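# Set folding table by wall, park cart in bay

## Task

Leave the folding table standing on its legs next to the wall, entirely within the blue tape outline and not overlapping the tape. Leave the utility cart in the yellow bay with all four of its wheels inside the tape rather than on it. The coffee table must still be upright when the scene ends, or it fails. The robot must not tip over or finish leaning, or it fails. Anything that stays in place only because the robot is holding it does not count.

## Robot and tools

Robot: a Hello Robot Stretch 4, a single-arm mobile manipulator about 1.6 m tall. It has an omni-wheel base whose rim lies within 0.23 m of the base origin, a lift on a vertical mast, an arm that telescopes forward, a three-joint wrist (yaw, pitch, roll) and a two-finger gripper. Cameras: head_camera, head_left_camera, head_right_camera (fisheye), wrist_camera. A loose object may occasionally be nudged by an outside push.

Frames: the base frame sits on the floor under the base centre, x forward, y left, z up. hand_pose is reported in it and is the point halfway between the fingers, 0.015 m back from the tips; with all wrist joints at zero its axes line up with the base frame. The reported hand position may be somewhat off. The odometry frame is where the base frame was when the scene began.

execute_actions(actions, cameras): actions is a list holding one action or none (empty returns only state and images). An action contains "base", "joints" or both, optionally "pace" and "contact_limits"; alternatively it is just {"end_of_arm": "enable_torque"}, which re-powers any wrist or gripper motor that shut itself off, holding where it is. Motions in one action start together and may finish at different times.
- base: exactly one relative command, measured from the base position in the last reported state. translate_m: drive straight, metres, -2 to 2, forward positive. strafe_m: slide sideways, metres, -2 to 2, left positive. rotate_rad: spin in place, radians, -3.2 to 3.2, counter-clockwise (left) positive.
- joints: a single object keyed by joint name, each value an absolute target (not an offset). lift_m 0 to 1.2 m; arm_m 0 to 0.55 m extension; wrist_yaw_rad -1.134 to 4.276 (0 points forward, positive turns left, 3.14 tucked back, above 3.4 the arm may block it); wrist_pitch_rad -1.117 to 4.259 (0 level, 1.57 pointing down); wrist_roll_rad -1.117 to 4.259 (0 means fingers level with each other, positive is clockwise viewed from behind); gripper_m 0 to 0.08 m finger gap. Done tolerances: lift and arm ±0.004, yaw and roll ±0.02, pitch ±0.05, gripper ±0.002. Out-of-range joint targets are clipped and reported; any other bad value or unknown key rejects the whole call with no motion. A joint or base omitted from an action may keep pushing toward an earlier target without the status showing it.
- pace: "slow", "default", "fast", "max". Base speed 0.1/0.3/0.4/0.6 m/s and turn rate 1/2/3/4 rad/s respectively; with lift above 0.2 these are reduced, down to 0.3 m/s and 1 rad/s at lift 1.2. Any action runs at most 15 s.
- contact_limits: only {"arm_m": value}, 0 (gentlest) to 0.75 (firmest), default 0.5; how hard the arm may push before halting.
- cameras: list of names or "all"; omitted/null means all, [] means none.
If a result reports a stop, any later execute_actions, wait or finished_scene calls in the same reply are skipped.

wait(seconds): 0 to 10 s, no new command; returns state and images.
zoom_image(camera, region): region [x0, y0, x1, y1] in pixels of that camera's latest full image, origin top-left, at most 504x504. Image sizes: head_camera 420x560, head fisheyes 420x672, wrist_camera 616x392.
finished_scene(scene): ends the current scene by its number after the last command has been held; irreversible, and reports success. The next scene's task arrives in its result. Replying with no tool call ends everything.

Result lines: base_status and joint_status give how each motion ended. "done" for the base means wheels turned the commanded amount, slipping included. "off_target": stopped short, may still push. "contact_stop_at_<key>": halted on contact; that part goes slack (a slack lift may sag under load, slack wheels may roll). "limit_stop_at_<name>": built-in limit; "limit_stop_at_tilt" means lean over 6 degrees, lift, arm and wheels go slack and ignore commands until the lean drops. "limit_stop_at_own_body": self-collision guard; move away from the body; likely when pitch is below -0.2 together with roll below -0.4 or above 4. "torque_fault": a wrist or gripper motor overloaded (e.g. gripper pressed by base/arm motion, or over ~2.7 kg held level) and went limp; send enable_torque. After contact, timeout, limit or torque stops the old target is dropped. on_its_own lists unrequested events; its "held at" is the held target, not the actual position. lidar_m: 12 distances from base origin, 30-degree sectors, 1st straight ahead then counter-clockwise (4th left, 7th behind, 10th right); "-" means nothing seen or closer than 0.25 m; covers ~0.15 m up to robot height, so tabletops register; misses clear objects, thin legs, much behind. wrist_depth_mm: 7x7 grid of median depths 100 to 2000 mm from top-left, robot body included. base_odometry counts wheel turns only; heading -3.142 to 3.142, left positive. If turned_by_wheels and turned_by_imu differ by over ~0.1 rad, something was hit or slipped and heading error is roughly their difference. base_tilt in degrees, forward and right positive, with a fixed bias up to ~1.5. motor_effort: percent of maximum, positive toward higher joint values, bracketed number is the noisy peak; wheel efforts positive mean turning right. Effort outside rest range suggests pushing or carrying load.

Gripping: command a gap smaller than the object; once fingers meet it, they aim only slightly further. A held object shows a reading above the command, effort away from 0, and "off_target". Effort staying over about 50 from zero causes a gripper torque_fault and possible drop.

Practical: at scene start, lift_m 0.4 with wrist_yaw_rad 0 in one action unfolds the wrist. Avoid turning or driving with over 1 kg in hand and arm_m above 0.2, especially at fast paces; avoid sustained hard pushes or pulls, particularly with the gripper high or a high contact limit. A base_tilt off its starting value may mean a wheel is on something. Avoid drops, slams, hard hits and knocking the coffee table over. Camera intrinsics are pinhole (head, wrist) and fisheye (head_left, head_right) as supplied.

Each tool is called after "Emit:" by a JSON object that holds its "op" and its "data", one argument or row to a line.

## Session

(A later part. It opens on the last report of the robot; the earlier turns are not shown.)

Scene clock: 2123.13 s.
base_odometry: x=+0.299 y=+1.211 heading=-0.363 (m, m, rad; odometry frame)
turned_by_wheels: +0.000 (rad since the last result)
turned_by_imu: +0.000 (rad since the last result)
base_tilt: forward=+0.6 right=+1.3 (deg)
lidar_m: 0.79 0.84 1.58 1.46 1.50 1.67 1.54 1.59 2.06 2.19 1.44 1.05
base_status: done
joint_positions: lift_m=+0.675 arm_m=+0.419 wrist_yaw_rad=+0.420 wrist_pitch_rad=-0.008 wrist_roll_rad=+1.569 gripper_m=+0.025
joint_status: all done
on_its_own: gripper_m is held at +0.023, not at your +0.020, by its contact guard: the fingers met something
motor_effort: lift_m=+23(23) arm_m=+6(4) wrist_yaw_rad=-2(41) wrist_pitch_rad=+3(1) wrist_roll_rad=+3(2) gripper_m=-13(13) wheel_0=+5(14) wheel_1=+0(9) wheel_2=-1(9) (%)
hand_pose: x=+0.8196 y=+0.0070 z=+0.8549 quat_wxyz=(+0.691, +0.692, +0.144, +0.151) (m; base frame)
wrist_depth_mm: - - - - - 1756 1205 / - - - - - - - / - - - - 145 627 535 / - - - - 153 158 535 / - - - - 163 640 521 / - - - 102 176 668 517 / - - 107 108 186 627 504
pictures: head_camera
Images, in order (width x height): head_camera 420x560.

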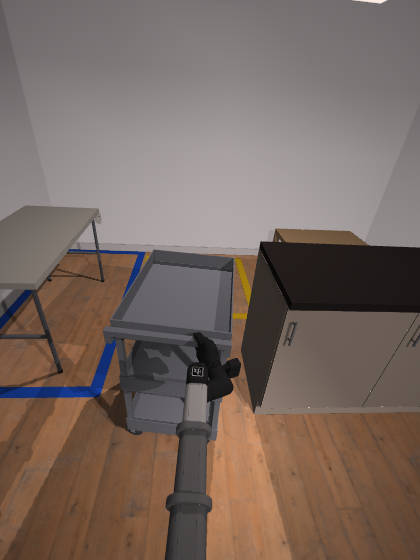

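Emit:
{"op": "execute_actions", "data": {
  "actions": [
    {"base":{"strafe_m":-0.02},"joints":{"arm_m":0.55,"wrist_yaw_rad":0.46},"pace":"slow"}
  ],
  "cameras": ["head_camera"]
}}

Emit:
{"op": "execute_actions", "data": {
  "actions": [
    {"base":{"translate_m":0.15},"pace":"slow"}
  ],
  "cameras": ["head_camera"]
}}

Emit:
{"op": "execute_actions", "data": {
  "actions": [
    {"base":{"translate_m":0.15},"pace":"slow"}
  ],
  "cameras": ["head_camera"]
}}

Scene clock: 2132.53 s.
base_odometry: x=+0.292 y=+1.192 heading=-0.364 (m, m, rad; odometry frame)
turned_by_wheels: +0.000 (rad since the last result)
turned_by_imu: -0.001 (rad since the last result)
base_tilt: forward=+0.7 right=+1.4 (deg)
lidar_m: 0.89 0.94 1.61 1.51 1.54 1.68 1.53 1.58 2.08 2.17 1.47 1.03
base_status: done
joint_positions: lift_m=+0.675 arm_m=+0.549 wrist_yaw_rad=+0.458 wrist_pitch_rad=-0.009 wrist_roll_rad=+1.569 gripper_m=+0.025
joint_status: all done
on_its_own: gripper_m is held at +0.023, not at your +0.020, by its contact guard: the fingers met something
motor_effort: lift_m=+23(23) arm_m=+6(11) wrist_yaw_rad=+6(16) wrist_pitch_rad=+3(4) wrist_roll_rad=+3(3) gripper_m=-13(14) wheel_0=+0(8) wheel_1=+1(8) wheel_2=-4(3) (%)
hand_pose: x=+0.9493 y=+0.0155 z=+0.8550 quat_wxyz=(+0.689, +0.689, +0.157, +0.163) (m; base frame)
wrist_depth_mm: - - - - - 1756 1182 / - - - - - - - / - - - - 145 389 535 / - - - - 152 157 535 / - - - - 163 647 521 / - - - 171 176 668 512 / - - 106 107 184 621 508
pictures: head_camera
Images, in order (width x height): head_camera 420x560.

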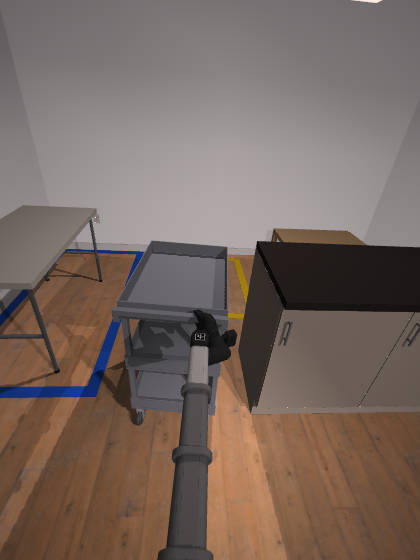

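Scene clock: 2135.30 s.
base_odometry: x=+0.432 y=+1.139 heading=-0.364 (m, m, rad; odometry frame)
turned_by_wheels: -0.001 (rad since the last result)
turned_by_imu: -0.003 (rad since the last result)
base_tilt: forward=+0.7 right=+1.3 (deg)
lidar_m: 0.89 0.94 1.54 1.51 1.55 1.85 1.69 1.74 2.26 2.18 1.22 0.88
base_status: done
joint_positions: lift_m=+0.675 arm_m=+0.549 wrist_yaw_rad=+0.457 wrist_pitch_rad=-0.009 wrist_roll_rad=+1.569 gripper_m=+0.025
joint_status: not commanded
on_its_own: gripper_m is held at +0.023, not at your +0.020, by its contact guard: the fingers met something
motor_effort: lift_m=+23(23) arm_m=+5(6) wrist_yaw_rad=+7(9) wrist_pitch_rad=+3(2) wrist_roll_rad=+3(3) gripper_m=-13(14) wheel_0=-2(3) wheel_1=-1(0) wheel_2=-5(12) (%)
hand_pose: x=+0.9494 y=+0.0154 z=+0.8550 quat_wxyz=(+0.689, +0.689, +0.157, +0.163) (m; base frame)
wrist_depth_mm: - - - - - 1863 1229 / - - - - - - 145 / - - - - 146 148 512 / - - - - 154 621 535 / - - - - 163 647 525 / - - - 102 176 676 508 / - - 107 107 182 621 504
pictures: head_camera
Images, in order (width x height): head_camera 420x560.

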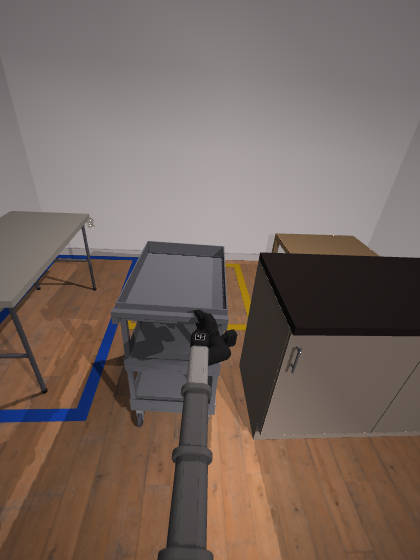

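Scene clock: 2138.07 s.
base_odometry: x=+0.572 y=+1.085 heading=-0.365 (m, m, rad; odometry frame)
turned_by_wheels: -0.001 (rad since the last result)
turned_by_imu: -0.003 (rad since the last result)
base_tilt: forward=+0.7 right=+1.4 (deg)
lidar_m: 0.89 0.91 1.35 1.51 1.56 2.00 1.84 1.87 2.32 2.19 1.01 0.76
base_status: done
joint_positions: lift_m=+0.675 arm_m=+0.549 wrist_yaw_rad=+0.457 wrist_pitch_rad=-0.009 wrist_roll_rad=+1.569 gripper_m=+0.025
joint_status: not commanded
on_its_own: gripper_m is held at +0.023, not at your +0.020, by its contact guard: the fingers met something
motor_effort: lift_m=+23(23) arm_m=+5(5) wrist_yaw_rad=+8(8) wrist_pitch_rad=+2(4) wrist_roll_rad=+3(3) gripper_m=-13(14) wheel_0=-2(2) wheel_1=-2(2) wheel_2=-6(13) (%)
hand_pose: x=+0.9494 y=+0.0154 z=+0.8550 quat_wxyz=(+0.689, +0.689, +0.157, +0.163) (m; base frame)
wrist_depth_mm: 1983 1983 1983 - - 1863 1229 / - - 1983 - - - 149 / - - - - 148 151 512 / - - - - 155 621 535 / - - - - 164 647 521 / - - - 103 175 676 512 / - - 107 108 181 640 500
pictures: head_camera
Images, in order (width x height): head_camera 420x560.

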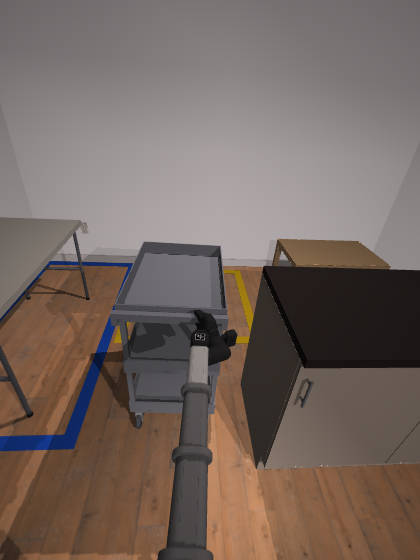

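Emit:
{"op": "execute_actions", "data": {
  "actions": [
    {"base":{"translate_m":0.25},"pace":"slow"}
  ],
  "cameras": ["head_camera"]
}}

Emit:
{"op": "execute_actions", "data": {
  "actions": [
    {"base":{"translate_m":0.25},"pace":"slow"}
  ],
  "cameras": ["head_camera"]
}}

Scene clock: 2146.73 s.
base_odometry: x=+0.805 y=+0.996 heading=-0.366 (m, m, rad; odometry frame)
turned_by_wheels: -0.001 (rad since the last result)
turned_by_imu: -0.005 (rad since the last result)
base_tilt: forward=+0.7 right=+1.4 (deg)
lidar_m: 0.89 0.89 1.13 1.54 1.59 2.05 2.08 2.13 2.28 2.15 0.62 0.55
base_status: done
joint_positions: lift_m=+0.675 arm_m=+0.549 wrist_yaw_rad=+0.457 wrist_pitch_rad=-0.009 wrist_roll_rad=+1.569 gripper_m=+0.025
joint_status: not commanded
on_its_own: gripper_m is held at +0.023, not at your +0.020, by its contact guard: the fingers met something
motor_effort: lift_m=+23(23) arm_m=+5(5) wrist_yaw_rad=+7(8) wrist_pitch_rad=+3(1) wrist_roll_rad=+3(3) gripper_m=-14(14) wheel_0=-2(1) wheel_1=+0(2) wheel_2=-7(11) (%)
hand_pose: x=+0.9495 y=+0.0155 z=+0.8550 quat_wxyz=(+0.689, +0.689, +0.157, +0.163) (m; base frame)
wrist_depth_mm: 1708 1708 1708 - - 1661 1255 / 1708 1756 1808 - - - 1138 / 1863 1921 1921 - 151 154 508 / 1983 1921 1921 - 157 627 530 / - - - - 165 647 521 / - - - 104 174 676 508 / - - 108 109 180 661 504
pictures: head_camera
Images, in order (width x height): head_camera 420x560.

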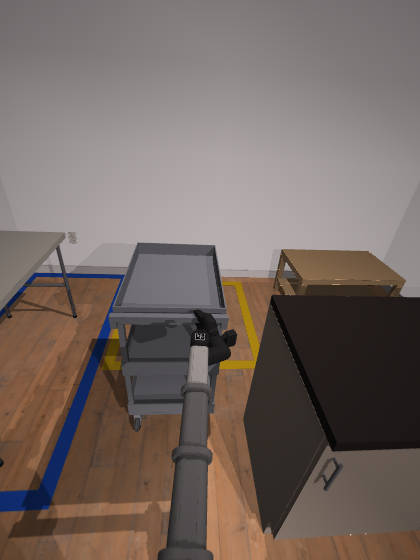

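Scene clock: 2150.50 s.
base_odometry: x=+1.038 y=+0.906 heading=-0.366 (m, m, rad; odometry frame)
turned_by_wheels: +0.000 (rad since the last result)
turned_by_imu: -0.004 (rad since the last result)
base_tilt: forward=+0.7 right=+1.3 (deg)
lidar_m: 0.87 0.89 0.98 1.51 1.60 2.06 2.33 2.40 2.28 0.92 0.37 0.45
base_status: done
joint_positions: lift_m=+0.675 arm_m=+0.549 wrist_yaw_rad=+0.458 wrist_pitch_rad=-0.009 wrist_roll_rad=+1.569 gripper_m=+0.025
joint_status: not commanded
on_its_own: gripper_m is held at +0.023, not at your +0.020, by its contact guard: the fingers met something
motor_effort: lift_m=+23(23) arm_m=+5(5) wrist_yaw_rad=+6(6) wrist_pitch_rad=-1(1) wrist_roll_rad=+3(2) gripper_m=-13(13) wheel_0=+0(1) wheel_1=+0(2) wheel_2=-6(11) (%)
hand_pose: x=+0.9495 y=+0.0155 z=+0.8550 quat_wxyz=(+0.689, +0.689, +0.157, +0.164) (m; base frame)
wrist_depth_mm: 1464 1464 1464 - 1464 1464 1229 / 1537 1537 1537 - - 157 1118 / 1618 1576 1661 - 154 159 488 / 1708 1661 1661 - 159 621 535 / 1708 1756 1756 101 167 654 521 / 1863 1863 1808 105 174 668 517 / 1921 1863 108 109 178 668 504
pictures: head_camera
Images, in order (width x height): head_camera 420x560.

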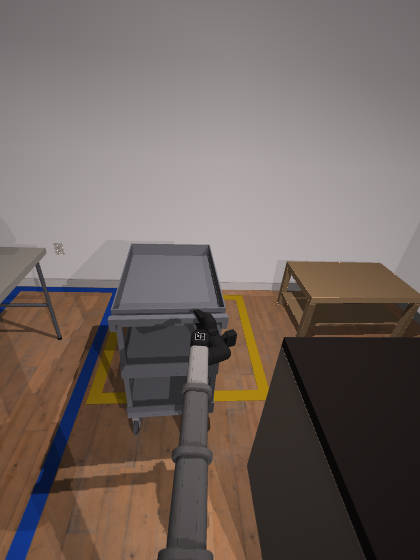

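Emit:
{"op": "execute_actions", "data": {
  "actions": [
    {"base":{"translate_m":0.16},"pace":"slow"}
  ],
  "cameras": ["head_camera"]
}}

Emit:
{"op": "execute_actions", "data": {
  "actions": [
    {"base":{"translate_m":0.14},"pace":"slow"}
  ],
  "cameras": ["head_camera","head_left_camera"]
}}

Emit:
{"op": "zoom_image", "data": {
  "camera": "head_camera",
  "region": [40,230,320,480]
}}

Scene clock: 2159.27 s.
base_odometry: x=+1.187 y=+0.849 heading=-0.366 (m, m, rad; odometry frame)
turned_by_wheels: +0.000 (rad since the last result)
turned_by_imu: -0.003 (rad since the last result)
base_tilt: forward=+0.7 right=+1.4 (deg)
lidar_m: 0.88 0.89 0.92 1.04 1.62 2.06 2.52 2.57 2.28 0.32 0.31 0.45
base_status: done
joint_positions: lift_m=+0.675 arm_m=+0.549 wrist_yaw_rad=+0.458 wrist_pitch_rad=-0.009 wrist_roll_rad=+1.569 gripper_m=+0.025
joint_status: not commanded
on_its_own: gripper_m is held at +0.023, not at your +0.020, by its contact guard: the fingers met something
motor_effort: lift_m=+23(23) arm_m=+5(5) wrist_yaw_rad=+6(6) wrist_pitch_rad=+2(4) wrist_roll_rad=+3(3) gripper_m=-13(14) wheel_0=+0(2) wheel_1=+1(3) wheel_2=-5(10) (%)
hand_pose: x=+0.9495 y=+0.0155 z=+0.8550 quat_wxyz=(+0.689, +0.689, +0.157, +0.164) (m; base frame)
wrist_depth_mm: 1336 1281 1308 - 1308 1336 1255 / 1336 1366 1366 - - 768 1182 / 1397 1464 1397 - 156 162 324 / 1499 1499 1464 - 161 627 530 / 1537 1537 1576 102 167 647 525 / 1661 1661 1618 106 173 668 512 / 1756 1756 109 110 178 661 504
pictures: head_camera
Images, in order (width x height): head_camera 420x560.

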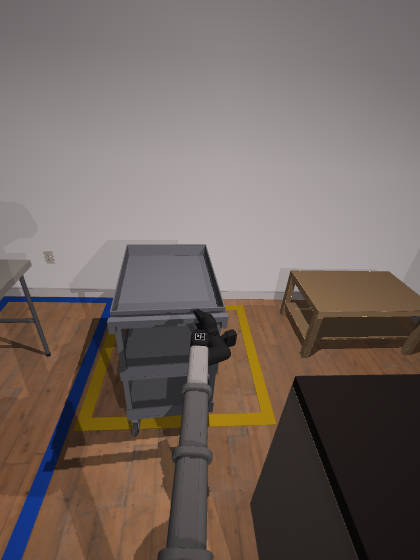

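Scene clock: 2161.93 s.
base_odometry: x=+1.318 y=+0.799 heading=-0.367 (m, m, rad; odometry frame)
turned_by_wheels: -0.001 (rad since the last result)
turned_by_imu: -0.002 (rad since the last result)
base_tilt: forward=+0.7 right=+1.3 (deg)
lidar_m: 0.87 0.88 0.94 0.88 1.62 2.13 2.66 2.70 0.36 0.28 0.31 0.41
base_status: done
joint_positions: lift_m=+0.675 arm_m=+0.549 wrist_yaw_rad=+0.458 wrist_pitch_rad=-0.009 wrist_roll_rad=+1.569 gripper_m=+0.025
joint_status: not commanded
on_its_own: gripper_m is held at +0.023, not at your +0.020, by its contact guard: the fingers met something
motor_effort: lift_m=+23(23) arm_m=+5(5) wrist_yaw_rad=+6(7) wrist_pitch_rad=+1(5) wrist_roll_rad=+3(3) gripper_m=-13(13) wheel_0=-2(2) wheel_1=-1(3) wheel_2=-5(10) (%)
hand_pose: x=+0.9495 y=+0.0155 z=+0.8550 quat_wxyz=(+0.689, +0.689, +0.157, +0.164) (m; base frame)
wrist_depth_mm: 1182 1182 1160 - 1182 1205 1182 / 1205 1229 1205 - - 1205 1182 / 1255 1281 1308 - 158 164 167 / 1336 1336 1336 101 163 627 530 / 1397 1397 1397 103 168 647 525 / 1464 1464 1464 107 173 676 512 / 1537 1618 109 110 177 683 504
pictures: head_camera, head_left_camera
Images, in order (width x height): head_camera 420x560, head_left_camera 420x672.

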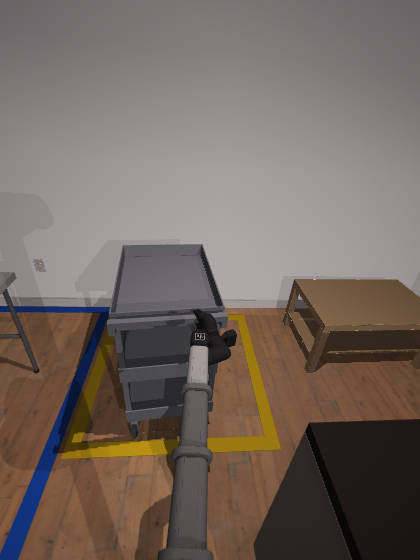

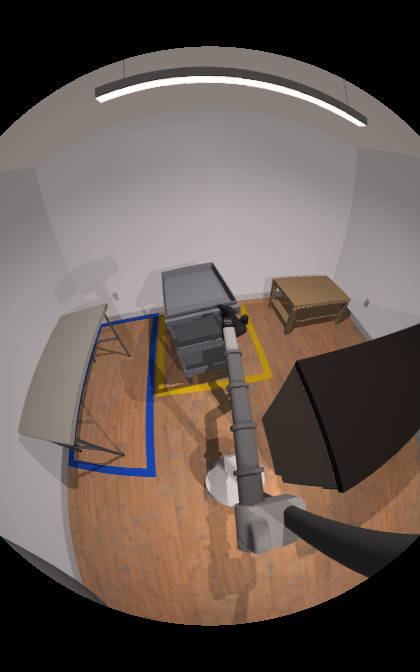

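Region (40, 230, 320, 480) of head_camera's 420x560 image, scaled by 1.800, with more detail than that image has; it fills the top 450 rows of this view, and the rest is white.

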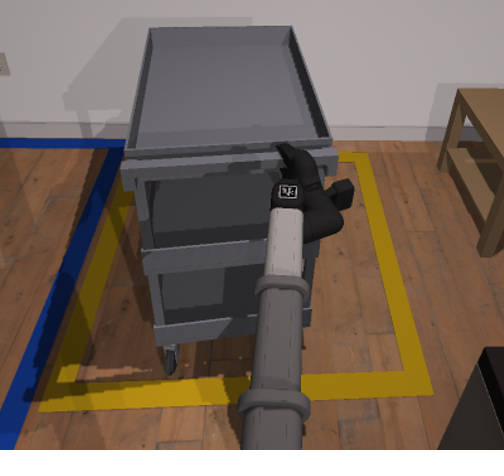

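Emit:
{"op": "execute_actions", "data": {
  "actions": [
    {"base":{"translate_m":0.07},"pace":"slow"}
  ],
  "cameras": []
}}

Emit:
{"op": "execute_actions", "data": {
  "actions": [
    {"joints":{"gripper_m":0.07}}
  ],
  "cameras": ["wrist_camera"]
}}

Emit:
{"op": "execute_actions", "data": {
  "actions": [
    {"joints":{"arm_m":0.45},"pace":"slow"}
  ],
  "cameras": ["head_camera","head_left_camera"]
}}

Scene clock: 2173.67 s.
base_odometry: x=+1.383 y=+0.774 heading=-0.367 (m, m, rad; odometry frame)
turned_by_wheels: +0.000 (rad since the last result)
turned_by_imu: -0.002 (rad since the last result)
base_tilt: forward=+0.7 right=+1.3 (deg)
lidar_m: 0.87 0.87 0.94 0.87 1.63 2.15 2.72 2.77 0.33 0.28 0.31 0.41
base_status: done
joint_positions: lift_m=+0.675 arm_m=+0.549 wrist_yaw_rad=+0.458 wrist_pitch_rad=-0.009 wrist_roll_rad=+1.569 gripper_m=+0.025
joint_status: not commanded
on_its_own: gripper_m is held at +0.023, not at your +0.020, by its contact guard: the fingers met something
motor_effort: lift_m=+23(23) arm_m=+5(5) wrist_yaw_rad=+4(5) wrist_pitch_rad=+2(2) wrist_roll_rad=+3(3) gripper_m=-14(13) wheel_0=+0(1) wheel_1=+1(4) wheel_2=-5(10) (%)
hand_pose: x=+0.9494 y=+0.0156 z=+0.8550 quat_wxyz=(+0.688, +0.689, +0.157, +0.164) (m; base frame)
wrist_depth_mm: 1098 1098 1098 - 1118 1138 1138 / 1160 1160 1182 - - 1160 1160 / 1205 1255 1229 - 160 166 168 / 1229 1281 1255 101 164 661 530 / 1336 1336 1308 104 168 647 521 / 1397 1430 1397 107 173 668 521 / 1430 1430 109 110 176 691 508
pictures: none
No camera images: the call's "cameras" was empty. Leave "cameras" out to get every camera's image.

Scene clock: 2174.73 s.
base_odometry: x=+1.383 y=+0.774 heading=-0.367 (m, m, rad; odometry frame)
turned_by_wheels: +0.000 (rad since the last result)
turned_by_imu: +0.000 (rad since the last result)
base_tilt: forward=+0.7 right=+1.3 (deg)
lidar_m: 0.86 0.88 0.93 0.87 1.61 2.13 2.71 2.78 0.33 0.29 0.30 0.39
base_status: not commanded
joint_positions: lift_m=+0.675 arm_m=+0.549 wrist_yaw_rad=+0.460 wrist_pitch_rad=-0.005 wrist_roll_rad=+1.570 gripper_m=+0.070
joint_status: all done
motor_effort: lift_m=+23(23) arm_m=+5(5) wrist_yaw_rad=+0(5) wrist_pitch_rad=-8(8) wrist_roll_rad=+2(3) gripper_m=+2(10) wheel_0=+0(0) wheel_1=+1(1) wheel_2=-1(4) (%)
hand_pose: x=+0.9495 y=+0.0160 z=+0.8542 quat_wxyz=(+0.689, +0.689, +0.159, +0.163) (m; base frame)
wrist_depth_mm: 1098 1098 1118 - - 1138 1138 / 1138 1138 1160 - - 661 1182 / 1205 1205 1205 - 159 166 480 / 1255 1281 1255 101 163 647 530 / 1336 1336 1308 103 168 676 517 / 1397 1366 153 107 173 699 504 / - 112 135 111 140 621 496
pictures: wrist_camera
Images, in order (width x height): wrist_camera 616x392.

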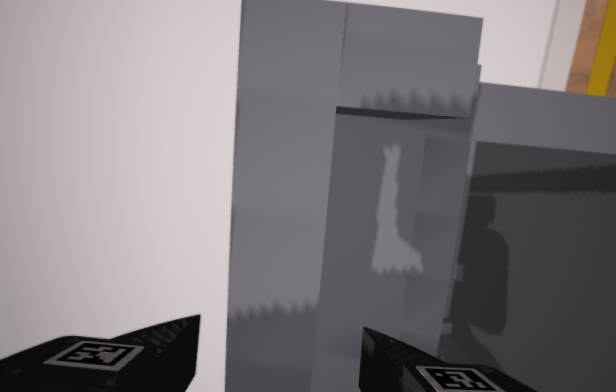

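Scene clock: 2177.03 s.
base_odometry: x=+1.383 y=+0.774 heading=-0.367 (m, m, rad; odometry frame)
turned_by_wheels: +0.000 (rad since the last result)
turned_by_imu: +0.000 (rad since the last result)
base_tilt: forward=+0.7 right=+1.3 (deg)
lidar_m: 0.87 0.86 0.92 0.88 1.64 2.11 2.71 2.76 0.33 0.30 0.31 0.39
base_status: not commanded
joint_positions: lift_m=+0.675 arm_m=+0.451 wrist_yaw_rad=+0.460 wrist_pitch_rad=-0.005 wrist_roll_rad=+1.570 gripper_m=+0.070
joint_status: all done
motor_effort: lift_m=+23(23) arm_m=-5(5) wrist_yaw_rad=-1(1) wrist_pitch_rad=-10(9) wrist_roll_rad=+2(2) gripper_m=+2(1) wheel_0=+0(0) wheel_1=+1(1) wheel_2=-1(1) (%)
hand_pose: x=+0.8511 y=+0.0160 z=+0.8542 quat_wxyz=(+0.689, +0.688, +0.159, +0.163) (m; base frame)
wrist_depth_mm: 1182 1205 1182 185 1205 1255 1229 / 1229 1255 1255 189 251 258 263 / 1281 1308 1308 195 258 750 521 / 1336 1366 1397 258 265 741 530 / 1430 1430 1430 266 931 723 517 / 1499 1537 1499 274 917 707 504 / - 113 1576 283 139 615 496
pictures: head_camera, head_left_camera
Images, in order (width x height): head_camera 420x560, head_left_camera 420x672.

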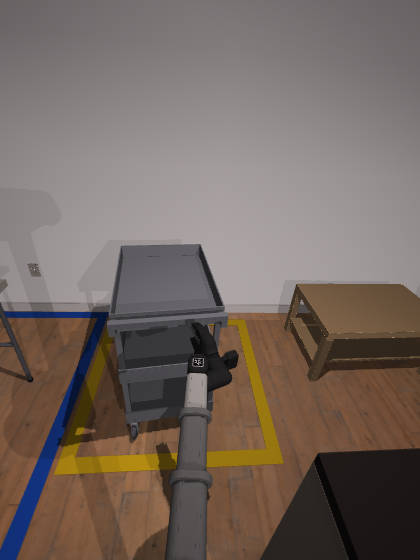

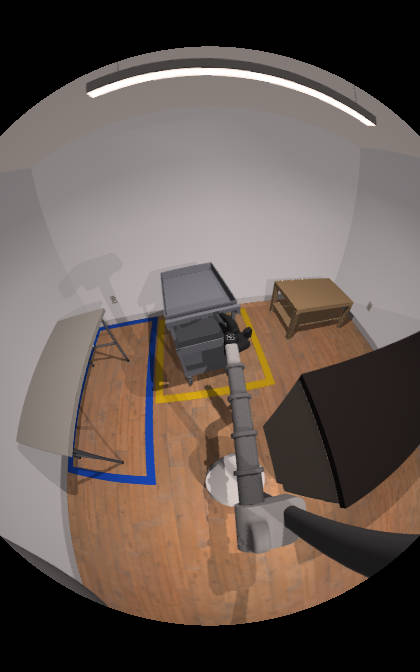

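Released cleanly. I'll retract the arm and check the front-left wheel.

Emit:
{"op": "execute_actions", "data": {
  "actions": [
    {"joints":{"arm_m":0.05}}
  ],
  "cameras": ["head_camera","head_left_camera"]
}}

Emit:
{"op": "zoom_image", "data": {
  "camera": "head_left_camera",
  "region": [60,250,300,450]
}}

Emit:
{"op": "zoom_image", "data": {
  "camera": "head_camera",
  "region": [40,280,300,490]
}}

Scene clock: 2186.90 s.
base_odometry: x=+1.383 y=+0.774 heading=-0.367 (m, m, rad; odometry frame)
turned_by_wheels: +0.000 (rad since the last result)
turned_by_imu: -0.001 (rad since the last result)
base_tilt: forward=+0.7 right=+1.3 (deg)
lidar_m: 0.87 0.87 0.92 0.87 1.63 2.16 2.72 2.77 0.32 0.28 0.29 0.39
base_status: not commanded
joint_positions: lift_m=+0.675 arm_m=+0.051 wrist_yaw_rad=+0.460 wrist_pitch_rad=-0.004 wrist_roll_rad=+1.570 gripper_m=+0.070
joint_status: all done
motor_effort: lift_m=+23(23) arm_m=-4(7) wrist_yaw_rad=-1(0) wrist_pitch_rad=-9(9) wrist_roll_rad=+2(2) gripper_m=+2(2) wheel_0=+0(0) wheel_1=+1(1) wheel_2=-1(1) (%)
hand_pose: x=+0.4510 y=+0.0161 z=+0.8541 quat_wxyz=(+0.689, +0.688, +0.160, +0.163) (m; base frame)
wrist_depth_mm: 1576 1576 1576 1618 1618 1618 1255 / 1618 1661 1661 634 1229 647 960 / 1708 1708 1708 647 1308 668 991 / 1808 1808 1808 676 1308 691 991 / 1863 1863 1983 691 1921 707 976 / - - 1983 - - 831 878 / - 112 - - 139 1430 1118
pictures: head_camera, head_left_camera
Images, in order (width x height): head_camera 420x560, head_left_camera 420x672.

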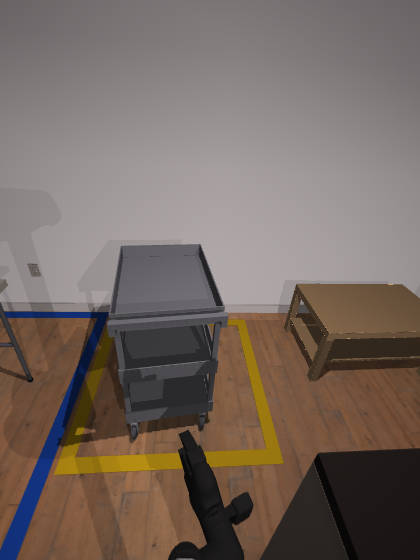

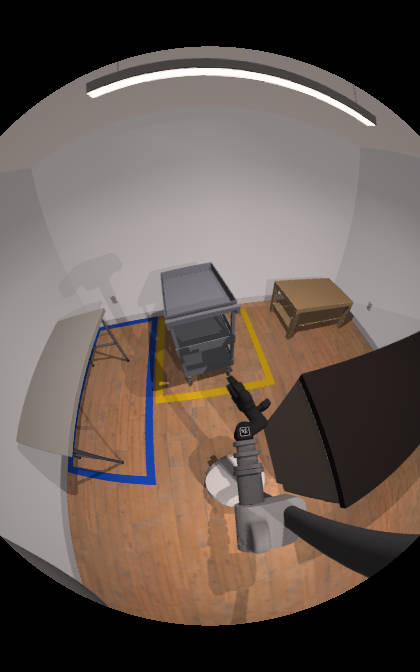

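Region (60, 250, 300, 450) of head_left_camera's 420x672 image, scaled by 2.100, with more detail than that image has.

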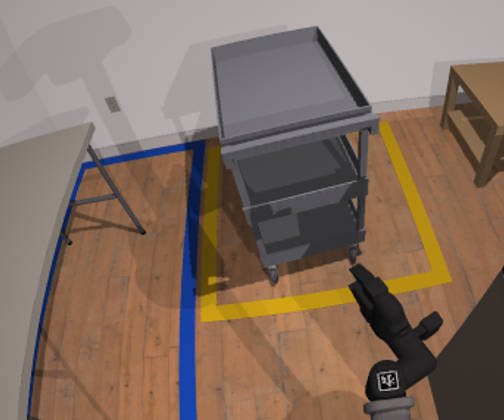

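Region (40, 280, 300, 490) of head_camera's 420x560 image, scaled by 1.938, with more detail than that image has; it fills the top 407 rows of this view, and the rest is white.

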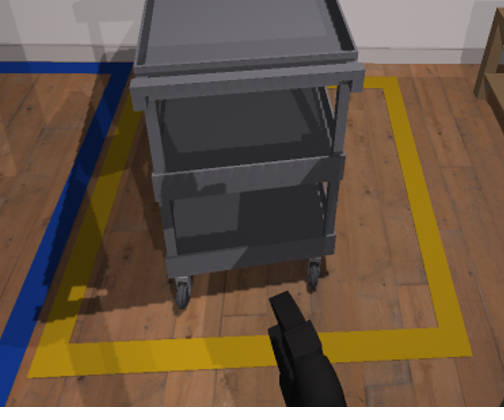

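Emit:
{"op": "finished_scene", "data": {
  "scene": 1
}}

The scene is finished: the task was done.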